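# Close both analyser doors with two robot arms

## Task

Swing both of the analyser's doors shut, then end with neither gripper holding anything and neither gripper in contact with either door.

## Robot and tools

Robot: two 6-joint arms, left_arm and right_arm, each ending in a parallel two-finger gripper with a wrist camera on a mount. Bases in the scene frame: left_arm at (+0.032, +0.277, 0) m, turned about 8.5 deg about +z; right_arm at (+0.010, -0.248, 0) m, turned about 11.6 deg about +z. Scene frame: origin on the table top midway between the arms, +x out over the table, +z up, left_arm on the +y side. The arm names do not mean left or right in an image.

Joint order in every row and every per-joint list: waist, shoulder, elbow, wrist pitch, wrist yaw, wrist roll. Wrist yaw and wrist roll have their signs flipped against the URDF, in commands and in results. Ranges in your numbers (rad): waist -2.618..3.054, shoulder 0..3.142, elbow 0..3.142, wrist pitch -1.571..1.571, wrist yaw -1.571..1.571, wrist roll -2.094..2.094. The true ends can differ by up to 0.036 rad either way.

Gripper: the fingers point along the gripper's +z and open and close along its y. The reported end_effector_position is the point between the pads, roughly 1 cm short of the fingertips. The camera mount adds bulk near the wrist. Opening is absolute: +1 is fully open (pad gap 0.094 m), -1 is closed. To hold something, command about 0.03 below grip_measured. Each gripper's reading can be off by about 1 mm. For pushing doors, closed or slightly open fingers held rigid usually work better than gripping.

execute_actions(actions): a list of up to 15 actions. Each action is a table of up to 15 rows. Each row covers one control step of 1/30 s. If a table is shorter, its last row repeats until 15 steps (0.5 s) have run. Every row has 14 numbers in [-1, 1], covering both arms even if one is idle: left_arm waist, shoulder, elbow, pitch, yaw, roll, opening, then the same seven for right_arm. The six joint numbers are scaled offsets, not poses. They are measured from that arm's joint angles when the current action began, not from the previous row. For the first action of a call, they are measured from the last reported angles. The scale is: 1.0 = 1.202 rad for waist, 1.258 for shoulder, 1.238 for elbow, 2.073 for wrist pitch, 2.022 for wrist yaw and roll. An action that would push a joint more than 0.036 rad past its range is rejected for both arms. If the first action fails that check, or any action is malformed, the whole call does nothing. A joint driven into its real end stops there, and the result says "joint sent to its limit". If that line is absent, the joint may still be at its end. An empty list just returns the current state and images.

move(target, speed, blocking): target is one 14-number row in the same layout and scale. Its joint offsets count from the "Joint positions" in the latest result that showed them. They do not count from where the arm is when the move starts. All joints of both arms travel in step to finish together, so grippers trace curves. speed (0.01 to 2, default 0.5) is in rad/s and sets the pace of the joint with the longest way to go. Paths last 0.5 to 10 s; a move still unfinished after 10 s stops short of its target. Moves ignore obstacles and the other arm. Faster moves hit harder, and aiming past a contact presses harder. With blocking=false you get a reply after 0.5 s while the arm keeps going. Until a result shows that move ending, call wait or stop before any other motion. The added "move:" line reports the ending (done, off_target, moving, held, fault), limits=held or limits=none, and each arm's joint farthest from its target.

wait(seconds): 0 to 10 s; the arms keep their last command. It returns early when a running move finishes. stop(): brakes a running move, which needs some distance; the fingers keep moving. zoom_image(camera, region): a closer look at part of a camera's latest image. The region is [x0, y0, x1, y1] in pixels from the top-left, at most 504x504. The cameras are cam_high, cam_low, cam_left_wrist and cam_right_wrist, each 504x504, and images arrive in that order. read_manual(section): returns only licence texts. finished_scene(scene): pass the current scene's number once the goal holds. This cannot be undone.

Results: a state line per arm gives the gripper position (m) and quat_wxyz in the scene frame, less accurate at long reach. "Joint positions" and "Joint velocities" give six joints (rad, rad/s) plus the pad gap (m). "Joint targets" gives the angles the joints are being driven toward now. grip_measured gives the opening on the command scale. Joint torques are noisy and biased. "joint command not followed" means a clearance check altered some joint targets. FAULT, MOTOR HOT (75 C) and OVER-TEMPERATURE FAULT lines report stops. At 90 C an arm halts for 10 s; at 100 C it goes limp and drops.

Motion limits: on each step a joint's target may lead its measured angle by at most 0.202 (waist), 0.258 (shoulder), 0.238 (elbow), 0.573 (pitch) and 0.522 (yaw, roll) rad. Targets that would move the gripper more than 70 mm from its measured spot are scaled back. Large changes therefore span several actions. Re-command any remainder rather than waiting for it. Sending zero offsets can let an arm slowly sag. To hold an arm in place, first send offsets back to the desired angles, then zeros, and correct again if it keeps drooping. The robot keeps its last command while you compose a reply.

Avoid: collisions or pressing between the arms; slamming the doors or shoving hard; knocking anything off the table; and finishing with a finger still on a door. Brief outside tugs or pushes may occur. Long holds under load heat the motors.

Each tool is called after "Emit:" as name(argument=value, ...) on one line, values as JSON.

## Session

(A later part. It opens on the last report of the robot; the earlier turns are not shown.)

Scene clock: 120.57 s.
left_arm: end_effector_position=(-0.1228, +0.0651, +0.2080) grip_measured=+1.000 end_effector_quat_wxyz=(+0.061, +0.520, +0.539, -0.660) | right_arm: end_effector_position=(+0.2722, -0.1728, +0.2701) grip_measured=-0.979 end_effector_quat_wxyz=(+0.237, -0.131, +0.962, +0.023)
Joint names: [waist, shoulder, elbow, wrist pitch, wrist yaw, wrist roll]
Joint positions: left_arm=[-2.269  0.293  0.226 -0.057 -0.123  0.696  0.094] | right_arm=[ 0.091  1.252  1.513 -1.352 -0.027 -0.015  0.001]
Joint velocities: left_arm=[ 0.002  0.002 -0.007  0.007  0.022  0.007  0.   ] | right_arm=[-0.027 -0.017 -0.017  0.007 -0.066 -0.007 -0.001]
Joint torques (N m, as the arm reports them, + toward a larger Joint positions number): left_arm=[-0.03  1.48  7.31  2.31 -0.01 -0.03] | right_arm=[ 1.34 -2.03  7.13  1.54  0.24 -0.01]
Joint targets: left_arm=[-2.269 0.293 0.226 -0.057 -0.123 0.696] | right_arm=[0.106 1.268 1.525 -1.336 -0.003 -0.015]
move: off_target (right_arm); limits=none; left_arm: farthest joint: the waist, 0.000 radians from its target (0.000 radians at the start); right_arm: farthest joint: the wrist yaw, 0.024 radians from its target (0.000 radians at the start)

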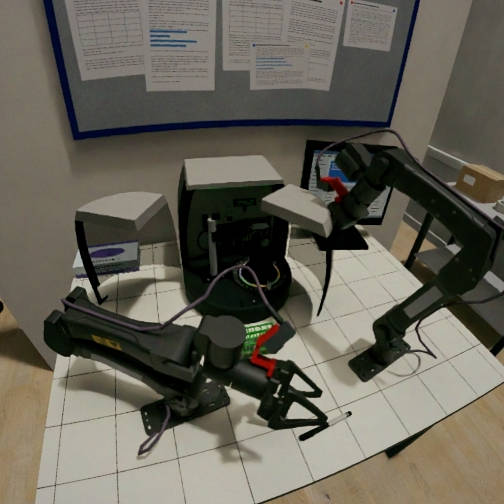

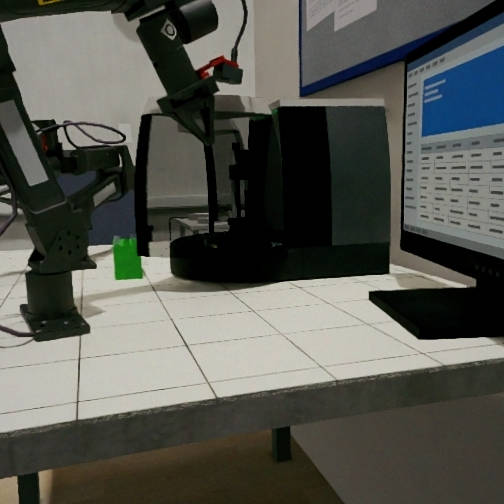

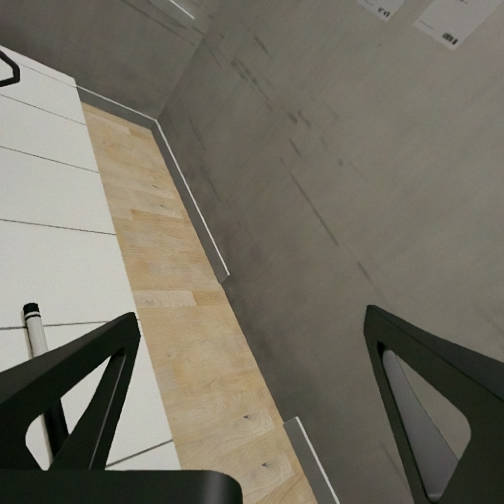

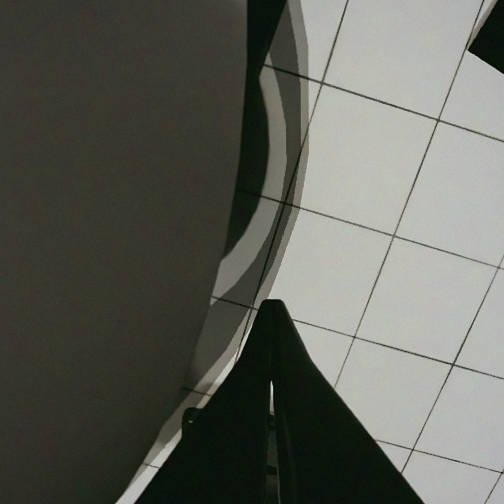

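Emit:
move(target=[-0.22,0,0,0,0,0,1, 0.23,-0.056,0.01,-0.055,0,0,-1], speed=0.12)

Scene clock: 130.07 s.
left_arm: end_effector_position=(-0.1713, +0.1112, +0.2080) grip_measured=+1.000 end_effector_quat_wxyz=(-0.024, +0.585, +0.468, -0.662) | right_arm: end_effector_position=(+0.2161, -0.1285, +0.2688) grip_measured=-0.979 end_effector_quat_wxyz=(+0.201, -0.258, +0.944, +0.033)
Joint names: [waist, shoulder, elbow, wrist pitch, wrist yaw, wrist roll]
Joint positions: left_arm=[-2.525  0.293  0.226 -0.057 -0.123  0.696  0.094] | right_arm=[ 0.357  1.203  1.513 -1.473 -0.051 -0.015  0.001]
Joint velocities: left_arm=[ 0.002 -0.007  0.012 -0.037  0.037  0.007  0.   ] | right_arm=[ 0.007 -0.012  0.007  0.007 -0.022 -0.022 -0.001]
Joint torques (N m, as the arm reports them, + toward a larger Joint positions number): left_arm=[-0.66  1.5   7.27  2.32  0.   -0.02] | right_arm=[ 1.06 -4.55  6.87  1.31  0.22  0.  ]
Joint targets: left_arm=[-2.534 0.293 0.226 -0.057 -0.123 0.696] | right_arm=[0.368 1.182 1.525 -1.466 -0.027 -0.015]
move: off_target (right_arm); limits=none; left_arm: farthest joint: the waist, 0.008 radians from its target (0.264 radians at the start); right_arm: farthest joint: the wrist yaw, 0.024 radians from its target (0.000 radians at the start)

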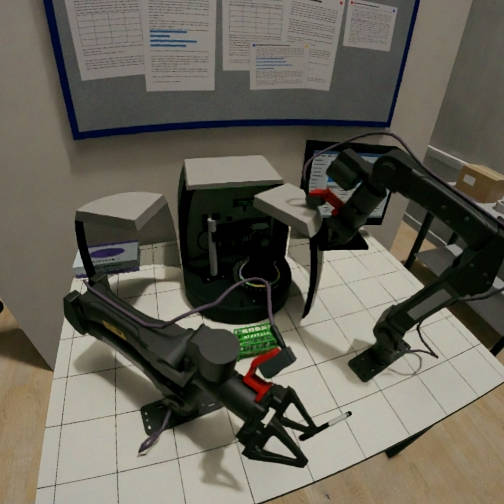

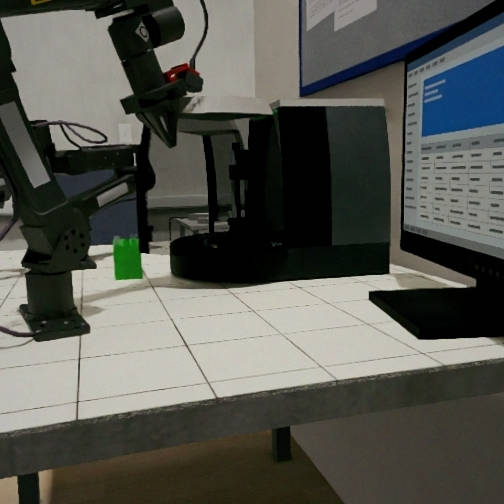

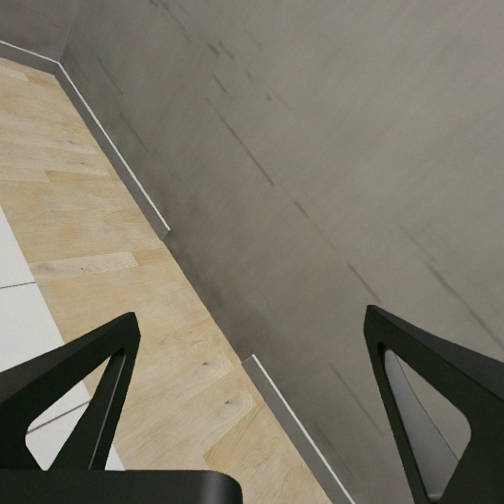

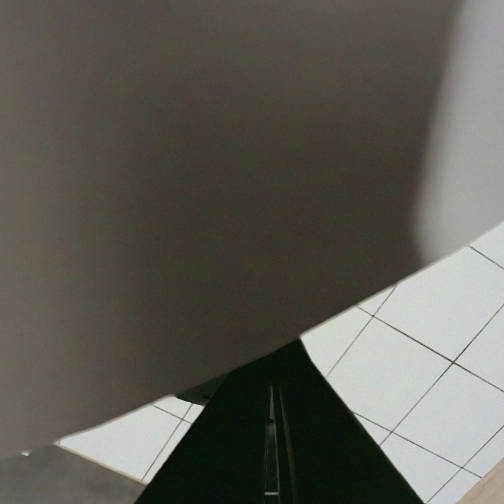

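Emit:
move(target=[0,0,0,0,0,0,1, 0.08,0.265,0.195,0.05,0.01,0,-1], speed=0.12)

Scene clock: 137.80 s.
left_arm: end_effector_position=(-0.1713, +0.1112, +0.2080) grip_measured=+1.000 end_effector_quat_wxyz=(-0.024, +0.585, +0.468, -0.662) | right_arm: end_effector_position=(+0.2663, -0.0620, +0.2630) grip_measured=-0.979 end_effector_quat_wxyz=(+0.177, -0.300, +0.936, +0.044)
Joint names: [waist, shoulder, elbow, wrist pitch, wrist yaw, wrist roll]
Joint positions: left_arm=[-2.525  0.293  0.226 -0.057 -0.123  0.696  0.094] | right_arm=[ 0.44   1.505  1.729 -1.429 -0.031 -0.015  0.001]
Joint velocities: left_arm=[-0.012 -0.007  0.002  0.022  0.051  0.066  0.   ] | right_arm=[ 0.007 -0.002  0.002 -0.022 -0.007  0.022  0.   ]
Joint torques (N m, as the arm reports them, + toward a larger Joint positions number): left_arm=[ 0.01  1.49  7.32  2.31  0.   -0.03] | right_arm=[ 1.2  -3.05  8.1   1.85 -0.02 -0.01]
Joint targets: left_arm=[-2.525 0.293 0.226 -0.057 -0.123 0.696] | right_arm=[0.452 1.536 1.754 -1.370 -0.030 -0.015]
move: off_target (right_arm); limits=none; left_arm: farthest joint: the waist, 0.000 radians from its target (0.000 radians at the start); right_arm: farthest joint: the wrist pitch, 0.060 radians from its target (0.104 radians at the start)

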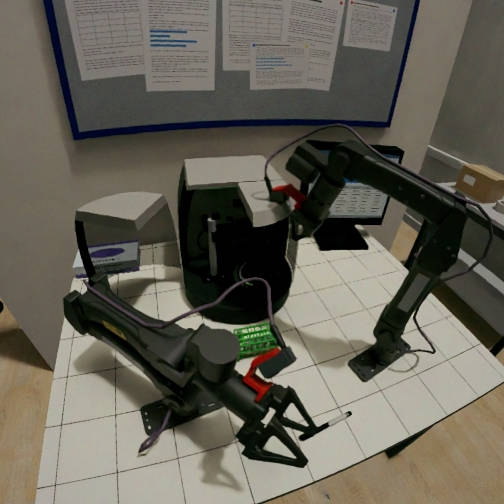

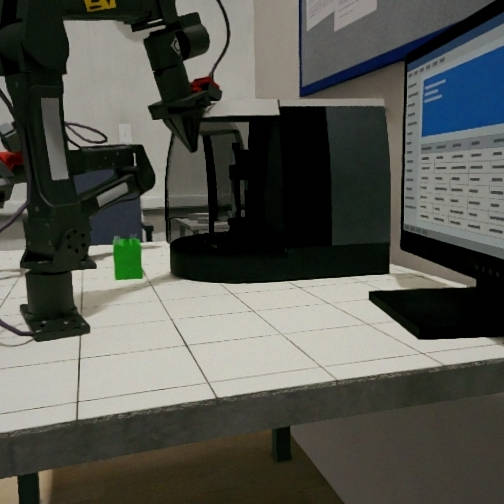

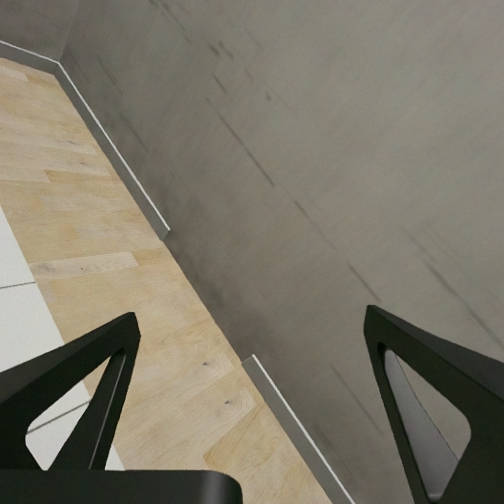

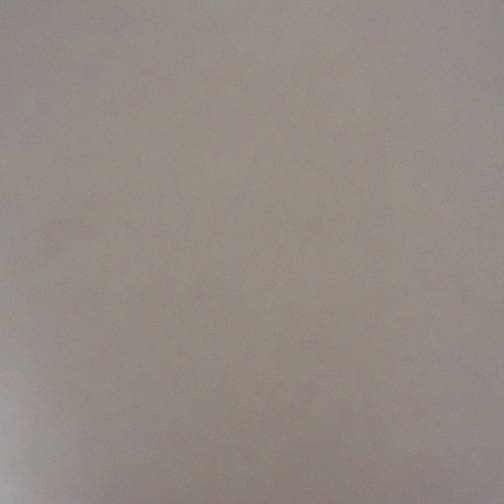

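Emit:
move(target=[0,0,0,0,0,0,1, -0.1,-0.35,-0.2,-0.02,0,0,-1], speed=0.3)

Emit:
move(target=[0,0,0,0,0,0,1, -0.8,-0.5,-0.6,0.3,0,0,-1], speed=0.7)

Scene clock: 143.53 s.
left_arm: end_effector_position=(-0.1713, +0.1112, +0.2080) grip_measured=+1.000 end_effector_quat_wxyz=(-0.024, +0.585, +0.468, -0.662) | right_arm: end_effector_position=(+0.2010, -0.1411, +0.2902) grip_measured=-0.979 end_effector_quat_wxyz=(+0.251, -0.243, +0.935, +0.055)
Joint names: [waist, shoulder, elbow, wrist pitch, wrist yaw, wrist roll]
Joint positions: left_arm=[-2.525  0.293  0.226 -0.057 -0.123  0.696  0.094] | right_arm=[ 0.329  1.083  1.5   -1.468 -0.031 -0.015  0.001]
Joint velocities: left_arm=[ 0.022 -0.027 -0.002  0.022  0.095  0.022  0.   ] | right_arm=[ 0.012 -0.012 -0.002  0.022 -0.051 -0.022 -0.001]
Joint torques (N m, as the arm reports them, + toward a larger Joint positions number): left_arm=[ 0.    1.52  7.32  2.31  0.   -0.02] | right_arm=[-0.84 -2.87  4.12  1.39 -0.02 -0.01]
Joint targets: left_arm=[-2.525 0.293 0.226 -0.057 -0.123 0.696] | right_arm=[0.320 1.065 1.482 -1.471 -0.031 -0.015]
move: done; limits=none; left_arm: farthest joint: the waist, 0.000 radians from its target (0.000 radians at the start); right_arm: farthest joint: the shoulder, 0.018 radians from its target (0.440 radians at the start)

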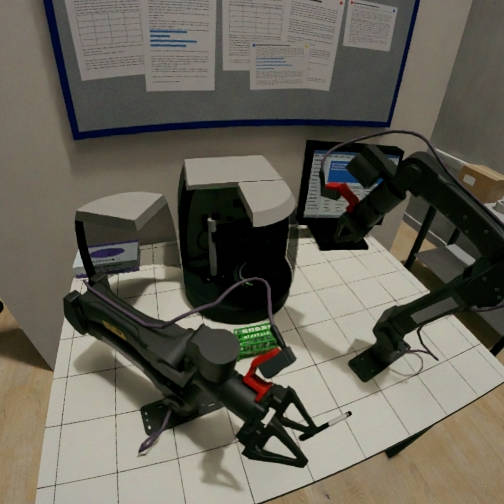

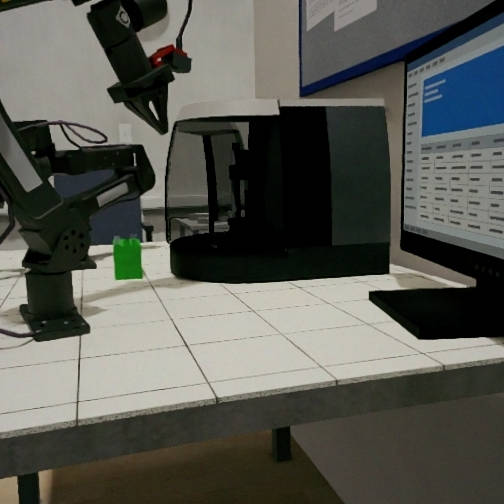

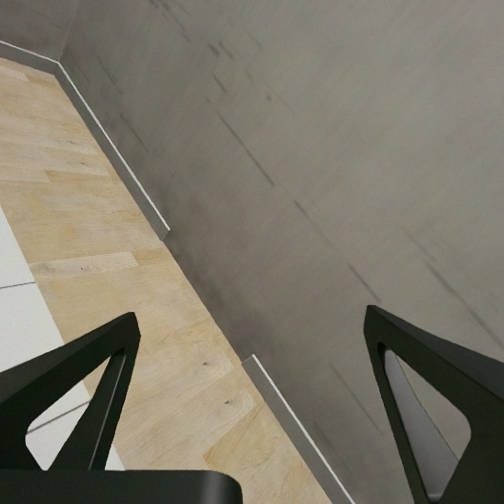

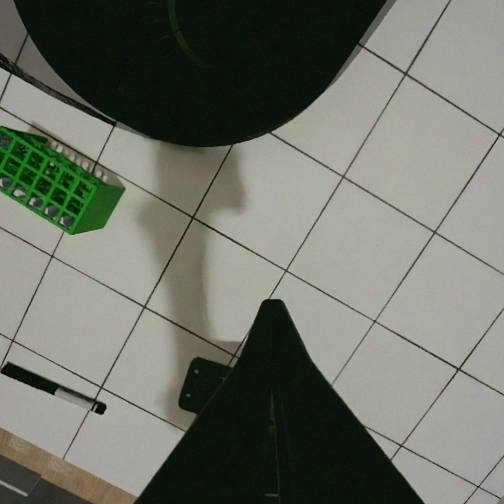

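Scene clock: 145.70 s.
left_arm: end_effector_position=(-0.1713, +0.1112, +0.2080) grip_measured=+1.000 end_effector_quat_wxyz=(-0.024, +0.585, +0.468, -0.662) | right_arm: end_effector_position=(+0.2013, -0.3392, +0.2347) grip_measured=-0.978 end_effector_quat_wxyz=(+0.469, +0.197, +0.854, -0.111)
Joint names: [waist, shoulder, elbow, wrist pitch, wrist yaw, wrist roll]
Joint positions: left_arm=[-2.525  0.293  0.226 -0.057 -0.123  0.696  0.094] | right_arm=[-0.624  0.476  0.77  -0.86  -0.031 -0.015  0.001]
Joint velocities: left_arm=[-0.007 -0.017 -0.007 -0.037 -0.037  0.037  0.   ] | right_arm=[ 0.002  0.002 -0.012  0.007 -0.007  0.037 -0.   ]
Joint torques (N m, as the arm reports them, + toward a larger Joint positions number): left_arm=[ 0.02  1.49  7.32  2.31  0.   -0.02] | right_arm=[-0.86 -0.35  5.48  2.23 -0.02  0.  ]
Joint targets: left_arm=[-2.525 0.293 0.226 -0.057 -0.123 0.696] | right_arm=[-0.633 0.454 0.757 -0.846 -0.031 -0.015]
move: off_target (right_arm); limits=none; left_arm: farthest joint: the waist, 0.000 radians from its target (0.000 radians at the start); right_arm: farthest joint: the shoulder, 0.022 radians from its target (0.629 radians at the start)

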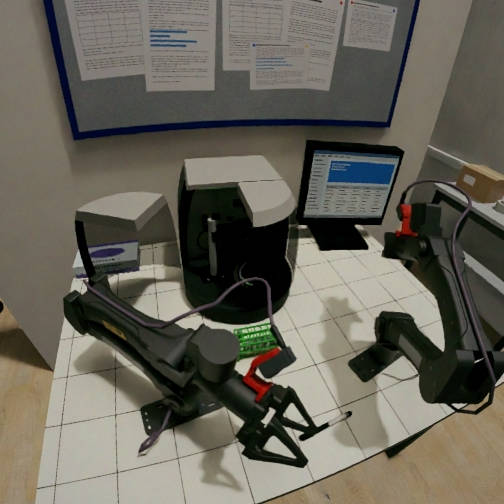

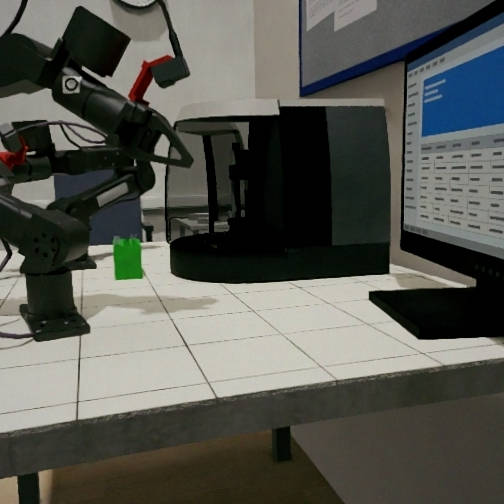

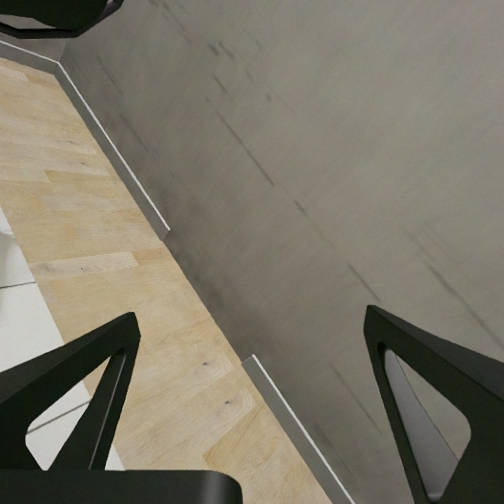

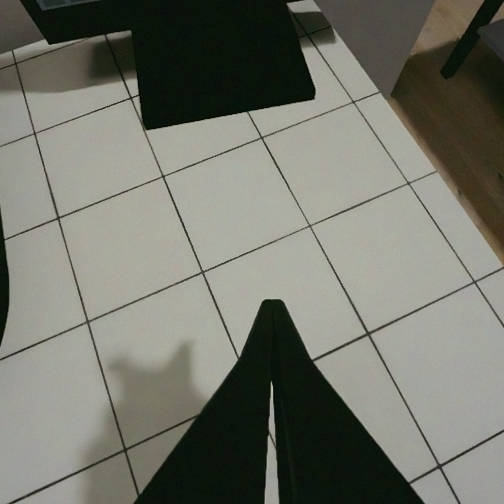

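Emit:
move(target=[0.3,0,0.22,0.17,0.06,-0.34,-1, 0,0,0,0,0,0,-1], speed=0.8)

Emit:
move(target=[1,0,0.02,0,0,0,-1, 0,0,0,0,0,0,-1], speed=1.0)

Emit:
move(target=[1,0,0.02,0,0,0,-1, 0,0,0,0,0,0,-1], speed=1.0)

Emit:
move(target=[0.72,0,0.02,0,0,0,-1, 0,0,0,0,0,0,-1], speed=1.0)

Scene clock: 162.00 s.
left_arm: end_effector_position=(-0.0663, +0.0788, +0.4073) grip_measured=-0.991 end_effector_quat_wxyz=(-0.441, -0.448, -0.279, +0.726) | right_arm: end_effector_position=(+0.2013, -0.3392, +0.2348) grip_measured=-0.978 end_effector_quat_wxyz=(+0.469, +0.197, +0.854, -0.111)
Joint names: [waist, shoulder, elbow, wrist pitch, wrist yaw, wrist roll]
Joint positions: left_arm=[-2.173  0.293  0.47   0.282 -0.012  0.017  0.   ] | right_arm=[-0.624  0.476  0.77  -0.859 -0.031 -0.015  0.001]
Joint velocities: left_arm=[-0.002 -0.007  0.012 -0.022 -0.007  0.051 -0.   ] | right_arm=[-0.002  0.002 -0.002  0.037  0.037  0.051 -0.   ]
Joint torques (N m, as the arm reports them, + toward a larger Joint positions number): left_arm=[ 0.71  2.31  8.68  2.08  0.11 -0.1 ] | right_arm=[-0.01  1.59  6.58  2.08 -0.02 -0.01]
Joint targets: left_arm=[-2.165 0.293 0.499 0.296 -0.002 0.008] | right_arm=[-0.624 0.476 0.770 -0.860 -0.031 -0.015]
move: off_target (left_arm); limits=none; left_arm: farthest joint: the elbow, 0.028 radians from its target (0.272 radians at the start); right_arm: farthest joint: the wrist pitch, 0.001 radians from its target (0.001 radians at the start)

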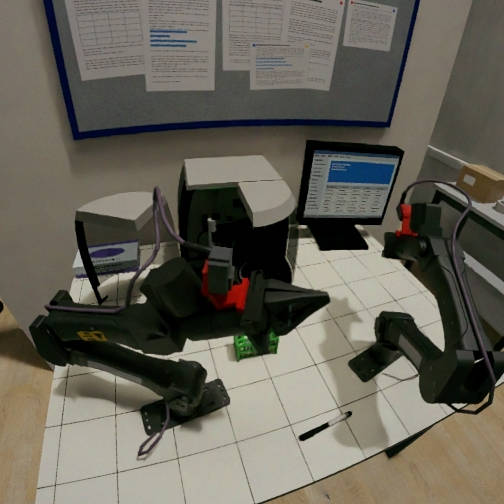

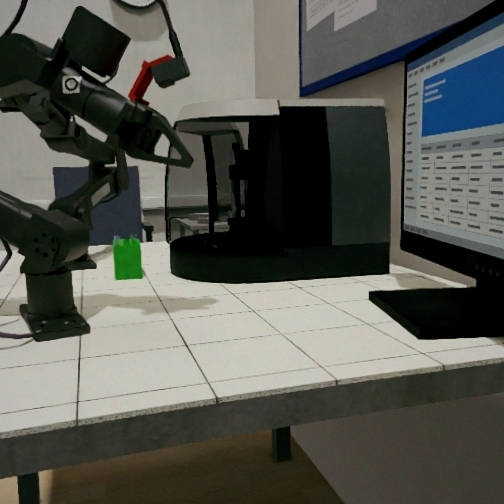

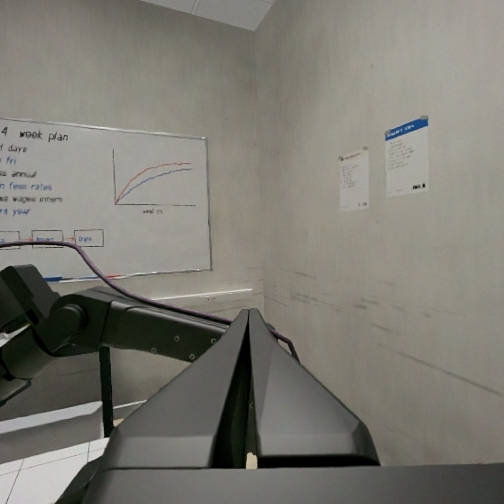

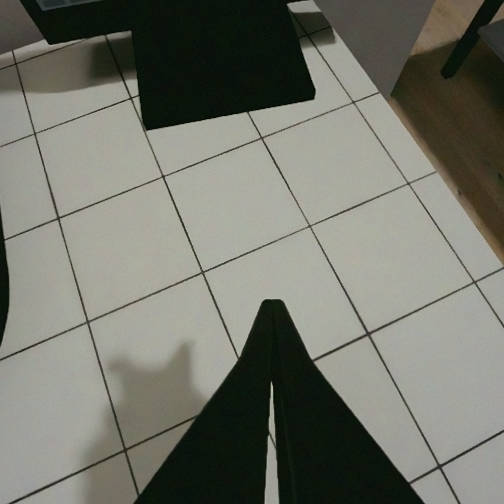

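Scene clock: 163.70 s.
left_arm: end_effector_position=(+0.1795, +0.1125, +0.4073) grip_measured=-0.991 end_effector_quat_wxyz=(+0.773, +0.214, +0.482, -0.353) | right_arm: end_effector_position=(+0.2013, -0.3392, +0.2348) grip_measured=-0.978 end_effector_quat_wxyz=(+0.469, +0.197, +0.854, -0.111)
Joint names: [waist, shoulder, elbow, wrist pitch, wrist yaw, wrist roll]
Joint positions: left_arm=[-0.98   0.293  0.47   0.282 -0.012  0.017  0.   ] | right_arm=[-0.624  0.476  0.77  -0.859 -0.031 -0.015  0.001]
Joint velocities: left_arm=[-0.002 -0.017  0.002 -0.095  0.066  0.022 -0.001] | right_arm=[-0.017 -0.002  0.002  0.022  0.022  0.051 -0.001]
Joint torques (N m, as the arm reports them, + toward a larger Joint positions number): left_arm=[ 0.76  2.35  8.39  1.92  0.01 -0.02] | right_arm=[-0.01  1.6   6.57  2.09 -0.03 -0.02]
Joint targets: left_arm=[-0.971 0.293 0.495 0.282 -0.012 0.017] | right_arm=[-0.624 0.476 0.770 -0.859 -0.031 -0.015]
move: off_target (left_arm); limits=none; left_arm: farthest joint: the elbow, 0.025 radians from its target (0.025 radians at the start); right_arm: farthest joint: the waist, 0.000 radians from its target (0.000 radians at the start)

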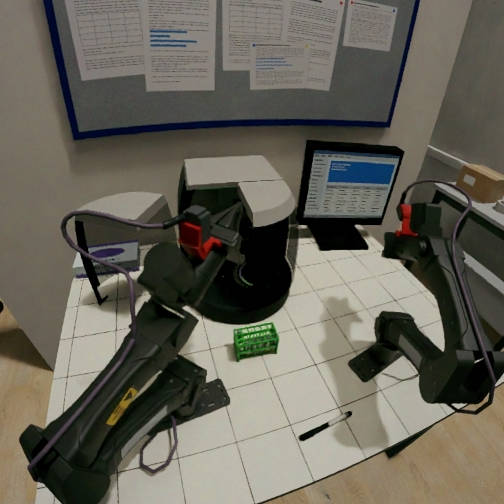

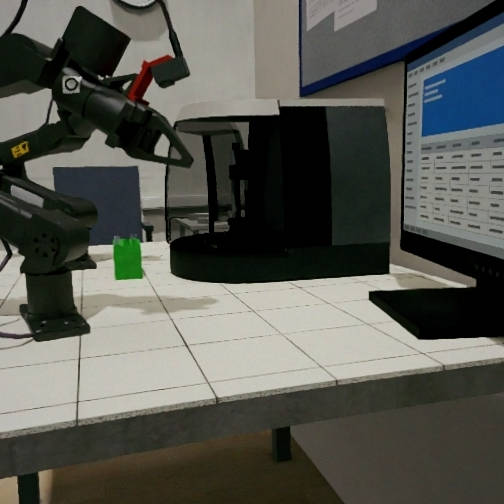

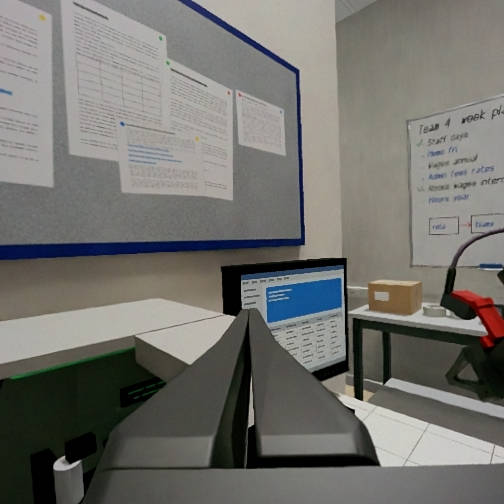

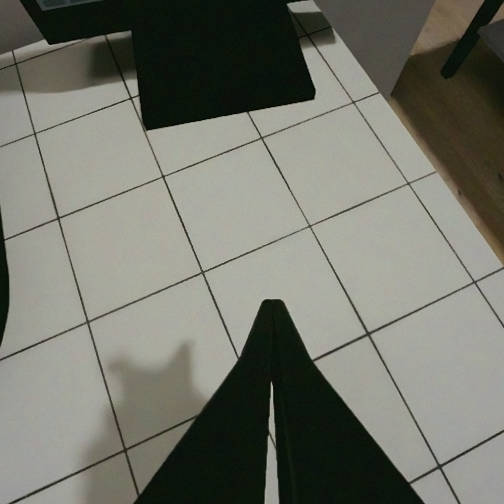

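Scene clock: 165.40 s.
left_arm: end_effector_position=(+0.2387, +0.3534, +0.4073) grip_measured=-0.991 end_effector_quat_wxyz=(+0.838, -0.094, +0.519, +0.142) | right_arm: end_effector_position=(+0.2013, -0.3392, +0.2348) grip_measured=-0.978 end_effector_quat_wxyz=(+0.469, +0.197, +0.854, -0.111)
Joint names: [waist, shoulder, elbow, wrist pitch, wrist yaw, wrist roll]
Joint positions: left_arm=[ 0.214  0.293  0.47   0.282 -0.012  0.017  0.   ] | right_arm=[-0.624  0.476  0.77  -0.859 -0.031 -0.015  0.001]
Joint velocities: left_arm=[ 0.022  0.007 -0.017  0.051  0.051  0.051  0.001] | right_arm=[-0.012 -0.002  0.002 -0.037 -0.022  0.066 -0.001]
Joint torques (N m, as the arm reports them, + toward a larger Joint positions number): left_arm=[ 0.75  2.31  8.4   1.93  0.01 -0.01] | right_arm=[-0.01  1.6   6.56  2.1  -0.02 -0.01]
Joint targets: left_arm=[0.222 0.293 0.495 0.282 -0.012 0.017] | right_arm=[-0.624 0.476 0.770 -0.859 -0.031 -0.015]
move: off_target (left_arm); limits=none; left_arm: farthest joint: the elbow, 0.025 radians from its target (0.025 radians at the start); right_arm: farthest joint: the waist, 0.000 radians from its target (0.000 radians at the start)

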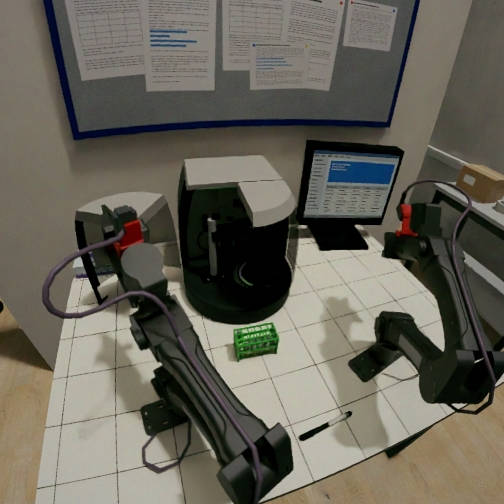

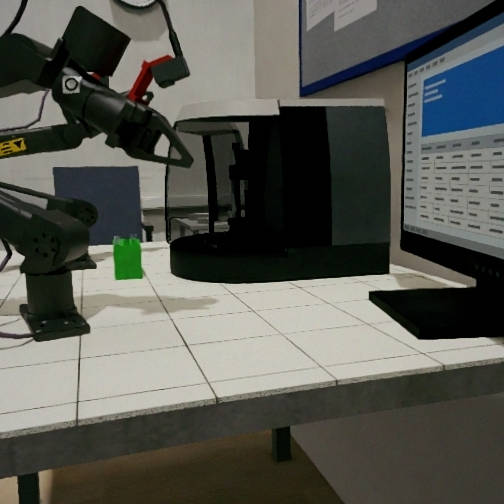

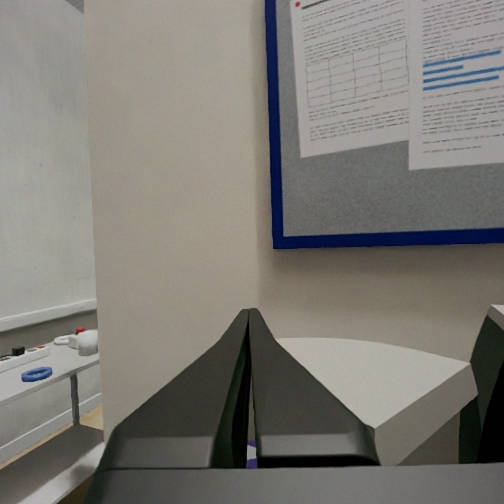

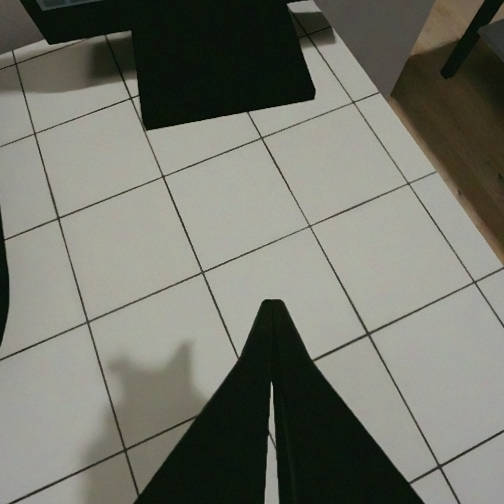

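Scene clock: 166.73 s.
left_arm: end_effector_position=(+0.1093, +0.4833, +0.4073) grip_measured=-0.991 end_effector_quat_wxyz=(+0.703, -0.301, +0.433, +0.477) | right_arm: end_effector_position=(+0.2013, -0.3392, +0.2348) grip_measured=-0.978 end_effector_quat_wxyz=(+0.469, +0.197, +0.854, -0.111)
Joint names: [waist, shoulder, elbow, wrist pitch, wrist yaw, wrist roll]
Joint positions: left_arm=[ 1.071  0.293  0.47   0.282 -0.013  0.017  0.   ] | right_arm=[-0.624  0.476  0.77  -0.859 -0.031 -0.015  0.001]
Joint velocities: left_arm=[-0.012  0.002 -0.007 -0.037 -0.007 -0.022 -0.002] | right_arm=[ 0.002 -0.012 -0.007 -0.007  0.022  0.081 -0.   ]
Joint torques (N m, as the arm reports them, + toward a larger Joint positions number): left_arm=[ 0.77  2.32  8.38  1.92  0.01 -0.01] | right_arm=[-0.01  1.58  6.56  2.09 -0.02 -0.01]
Joint targets: left_arm=[1.079 0.293 0.495 0.282 -0.013 0.017] | right_arm=[-0.624 0.476 0.770 -0.859 -0.031 -0.015]
move: off_target (left_arm); limits=none; left_arm: farthest joint: the elbow, 0.025 radians from its target (0.025 radians at the start); right_arm: farthest joint: the waist, 0.000 radians from its target (0.000 radians at the start)

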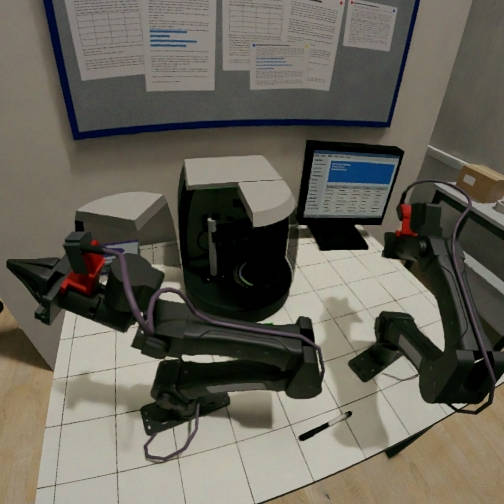

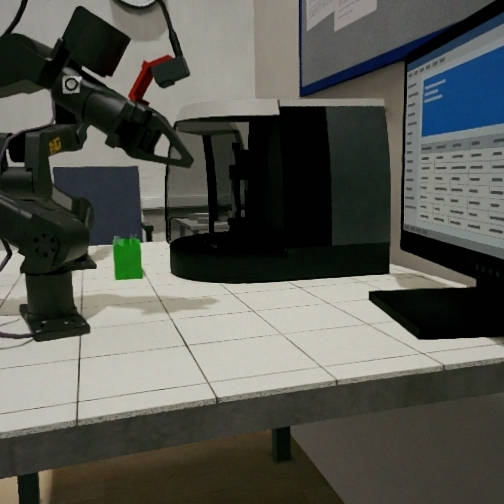

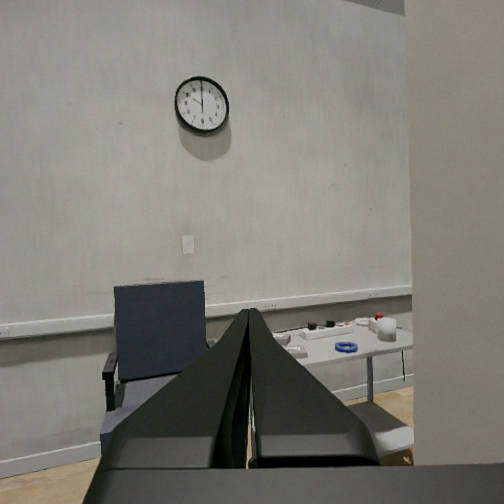

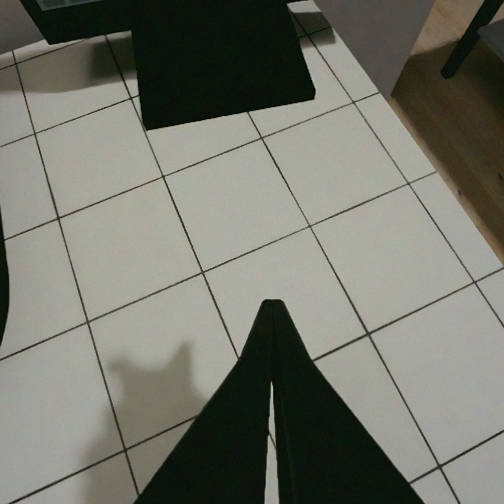

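Emit:
move(target=[0,0.5,0.52,-0.4,0,0,-1, 0,0,0,0,0,0,-1], speed=0.6)

Emit:
move(target=[0,0.49,0.53,-0.4,0,0,-1, 0,0,0,0,0,0,-1], speed=0.6)

Scene clock: 173.17 s.
left_arm: end_effector_position=(+0.1448, +0.5798, +0.3366) grip_measured=-0.991 end_effector_quat_wxyz=(+0.469, -0.475, +0.675, +0.315) | right_arm: end_effector_position=(+0.2013, -0.3392, +0.2348) grip_measured=-0.978 end_effector_quat_wxyz=(+0.469, +0.197, +0.854, -0.111)
Joint names: [waist, shoulder, elbow, wrist pitch, wrist yaw, wrist roll]
Joint positions: left_arm=[ 1.071  0.917  1.076 -0.529 -0.013  0.017  0.   ] | right_arm=[-0.624  0.476  0.77  -0.859 -0.031 -0.015  0.001]
Joint velocities: left_arm=[-0.012  0.002 -0.007 -0.037  0.081  0.037 -0.   ] | right_arm=[ 0.032  0.022 -0.012 -0.051  0.081  0.022 -0.   ]
Joint torques (N m, as the arm reports them, + toward a larger Joint positions number): left_arm=[ 0.01 -1.32  9.78  2.05  0.   -0.03] | right_arm=[ 0.    1.58  6.57  2.09 -0.03 -0.01]
Joint targets: left_arm=[1.071 0.922 1.114 -0.547 -0.013 0.017] | right_arm=[-0.624 0.476 0.770 -0.859 -0.031 -0.015]
move: off_target (left_arm); limits=none; left_arm: farthest joint: the elbow, 0.037 radians from its target (0.644 radians at the start); right_arm: farthest joint: the waist, 0.000 radians from its target (0.000 radians at the start)

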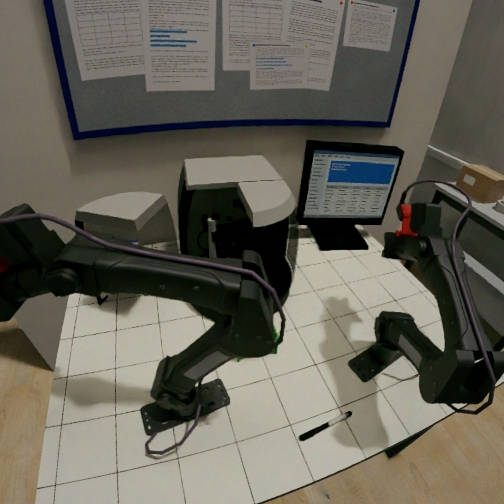

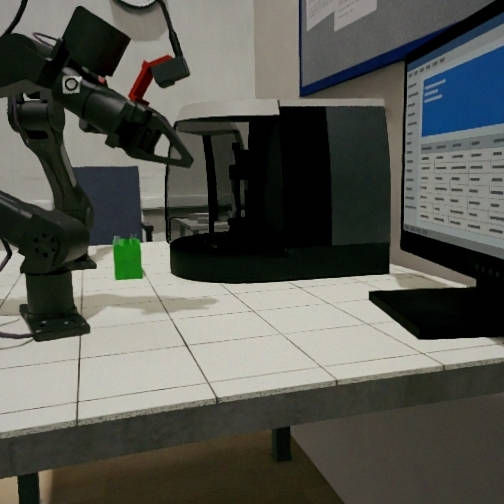

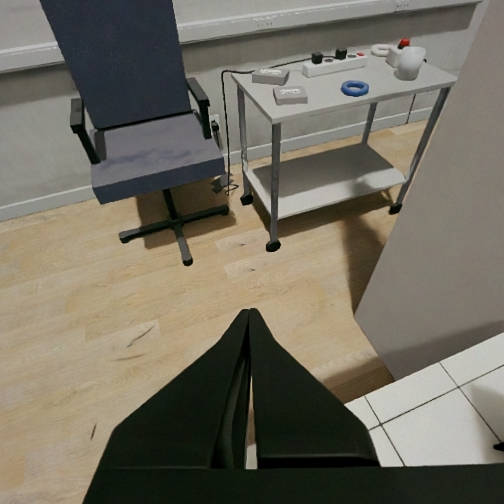

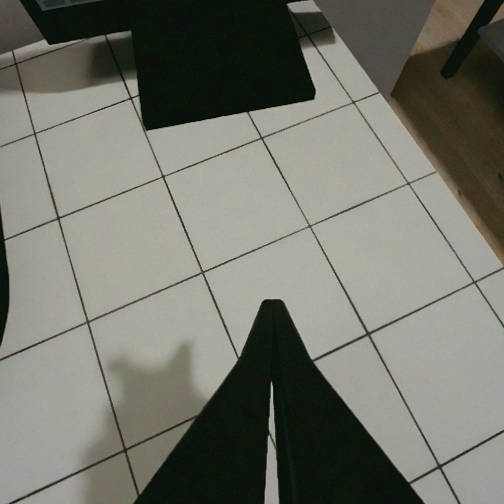

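Scene clock: 175.37 s.
left_arm: end_effector_position=(+0.1492, +0.5917, +0.2512) grip_measured=-0.991 end_effector_quat_wxyz=(+0.164, -0.567, +0.801, +0.104) | right_arm: end_effector_position=(+0.2013, -0.3392, +0.2348) grip_measured=-0.978 end_effector_quat_wxyz=(+0.469, +0.197, +0.854, -0.111)
Joint names: [waist, shoulder, elbow, wrist pitch, wrist yaw, wrist roll]
Joint positions: left_arm=[ 1.071  1.532  1.693 -1.341 -0.013  0.017  0.   ] | right_arm=[-0.624  0.476  0.77  -0.859 -0.031 -0.015  0.001]
Joint velocities: left_arm=[-0.007  0.007 -0.012 -0.037 -0.007  0.095 -0.001] | right_arm=[ 0.002 -0.017 -0.007 -0.051  0.095 -0.022 -0.001]
Joint torques (N m, as the arm reports them, + toward a larger Joint positions number): left_arm=[ 0.01 -6.52  9.02  1.08  0.   -0.02] | right_arm=[ 0.    1.6   6.57  2.09 -0.03  0.  ]
Joint targets: left_arm=[1.071 1.534 1.732 -1.358 -0.013 0.017] | right_arm=[-0.624 0.476 0.770 -0.859 -0.031 -0.015]
move: off_target (left_arm); limits=none; left_arm: farthest joint: the elbow, 0.039 radians from its target (0.656 radians at the start); right_arm: farthest joint: the waist, 0.000 radians from its target (0.000 radians at the start)

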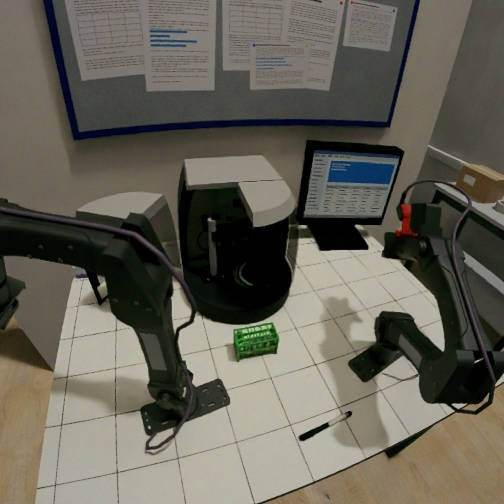

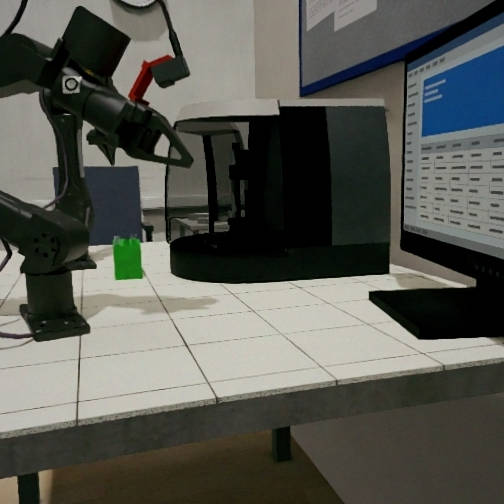

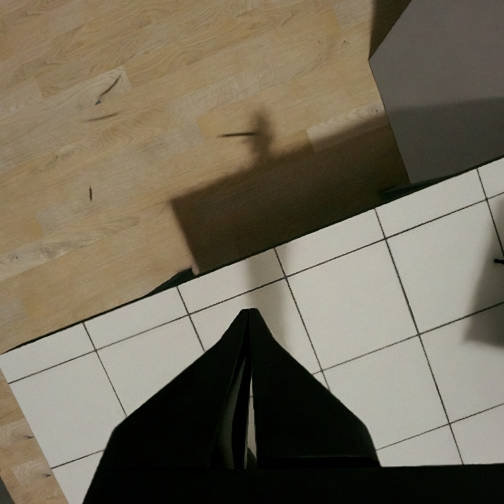

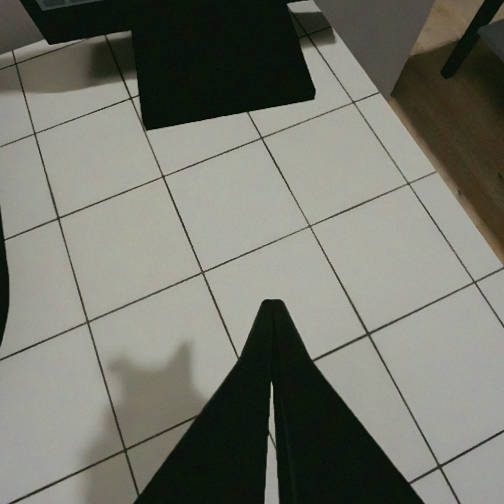

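Emit:
move(target=[-0.35,0,0.03,0,0,0,-1, 0,0,0,0,0,0,-1], speed=0.2)

Scene clock: 180.20 s.
left_arm: end_effector_position=(+0.2660, +0.5177, +0.2511) grip_measured=-0.991 end_effector_quat_wxyz=(+0.181, -0.390, +0.900, +0.068) | right_arm: end_effector_position=(+0.2013, -0.3392, +0.2348) grip_measured=-0.978 end_effector_quat_wxyz=(+0.469, +0.197, +0.854, -0.111)
Joint names: [waist, shoulder, elbow, wrist pitch, wrist yaw, wrist roll]
Joint positions: left_arm=[ 0.656  1.532  1.693 -1.342 -0.013  0.017  0.   ] | right_arm=[-0.624  0.476  0.77  -0.859 -0.031 -0.015  0.001]
Joint velocities: left_arm=[-0.002 -0.012 -0.017  0.007  0.037  0.037 -0.001] | right_arm=[-0.002 -0.017 -0.012 -0.007 -0.007  0.022 -0.001]
Joint torques (N m, as the arm reports them, + toward a larger Joint positions number): left_arm=[-0.34 -6.64  8.82  1.27 -0.03 -0.02] | right_arm=[-0.01  1.6   6.57  2.09 -0.02  0.  ]
Joint targets: left_arm=[0.650 1.532 1.730 -1.342 -0.013 0.017] | right_arm=[-0.624 0.476 0.770 -0.859 -0.031 -0.015]
move: off_target (left_arm); limits=none; left_arm: farthest joint: the elbow, 0.037 radians from its target (0.037 radians at the start); right_arm: farthest joint: the waist, 0.000 radians from its target (0.000 radians at the start)

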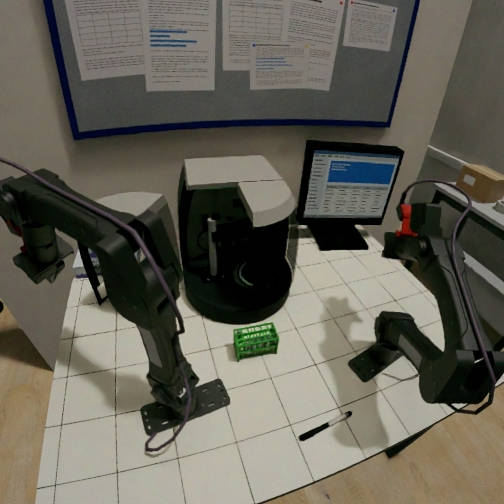

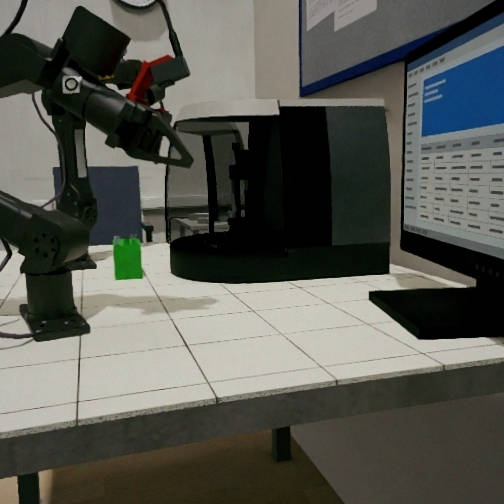

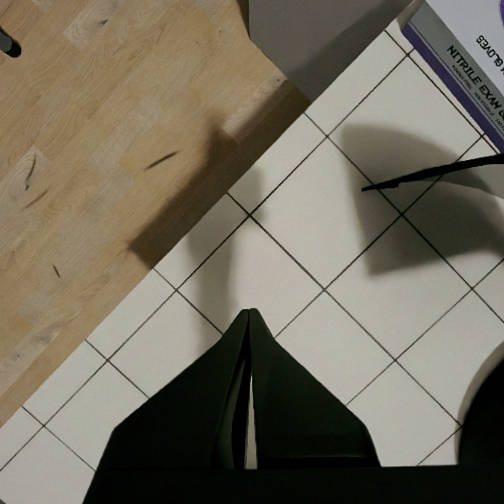

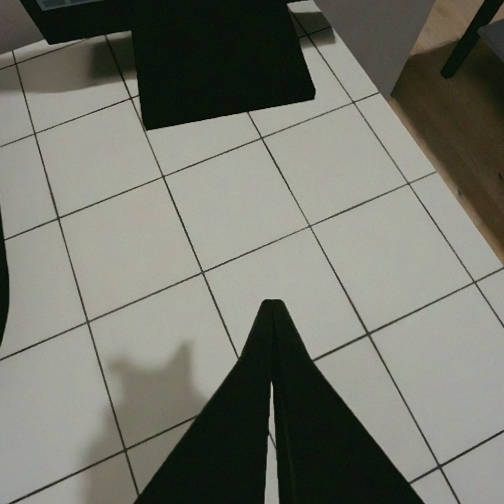

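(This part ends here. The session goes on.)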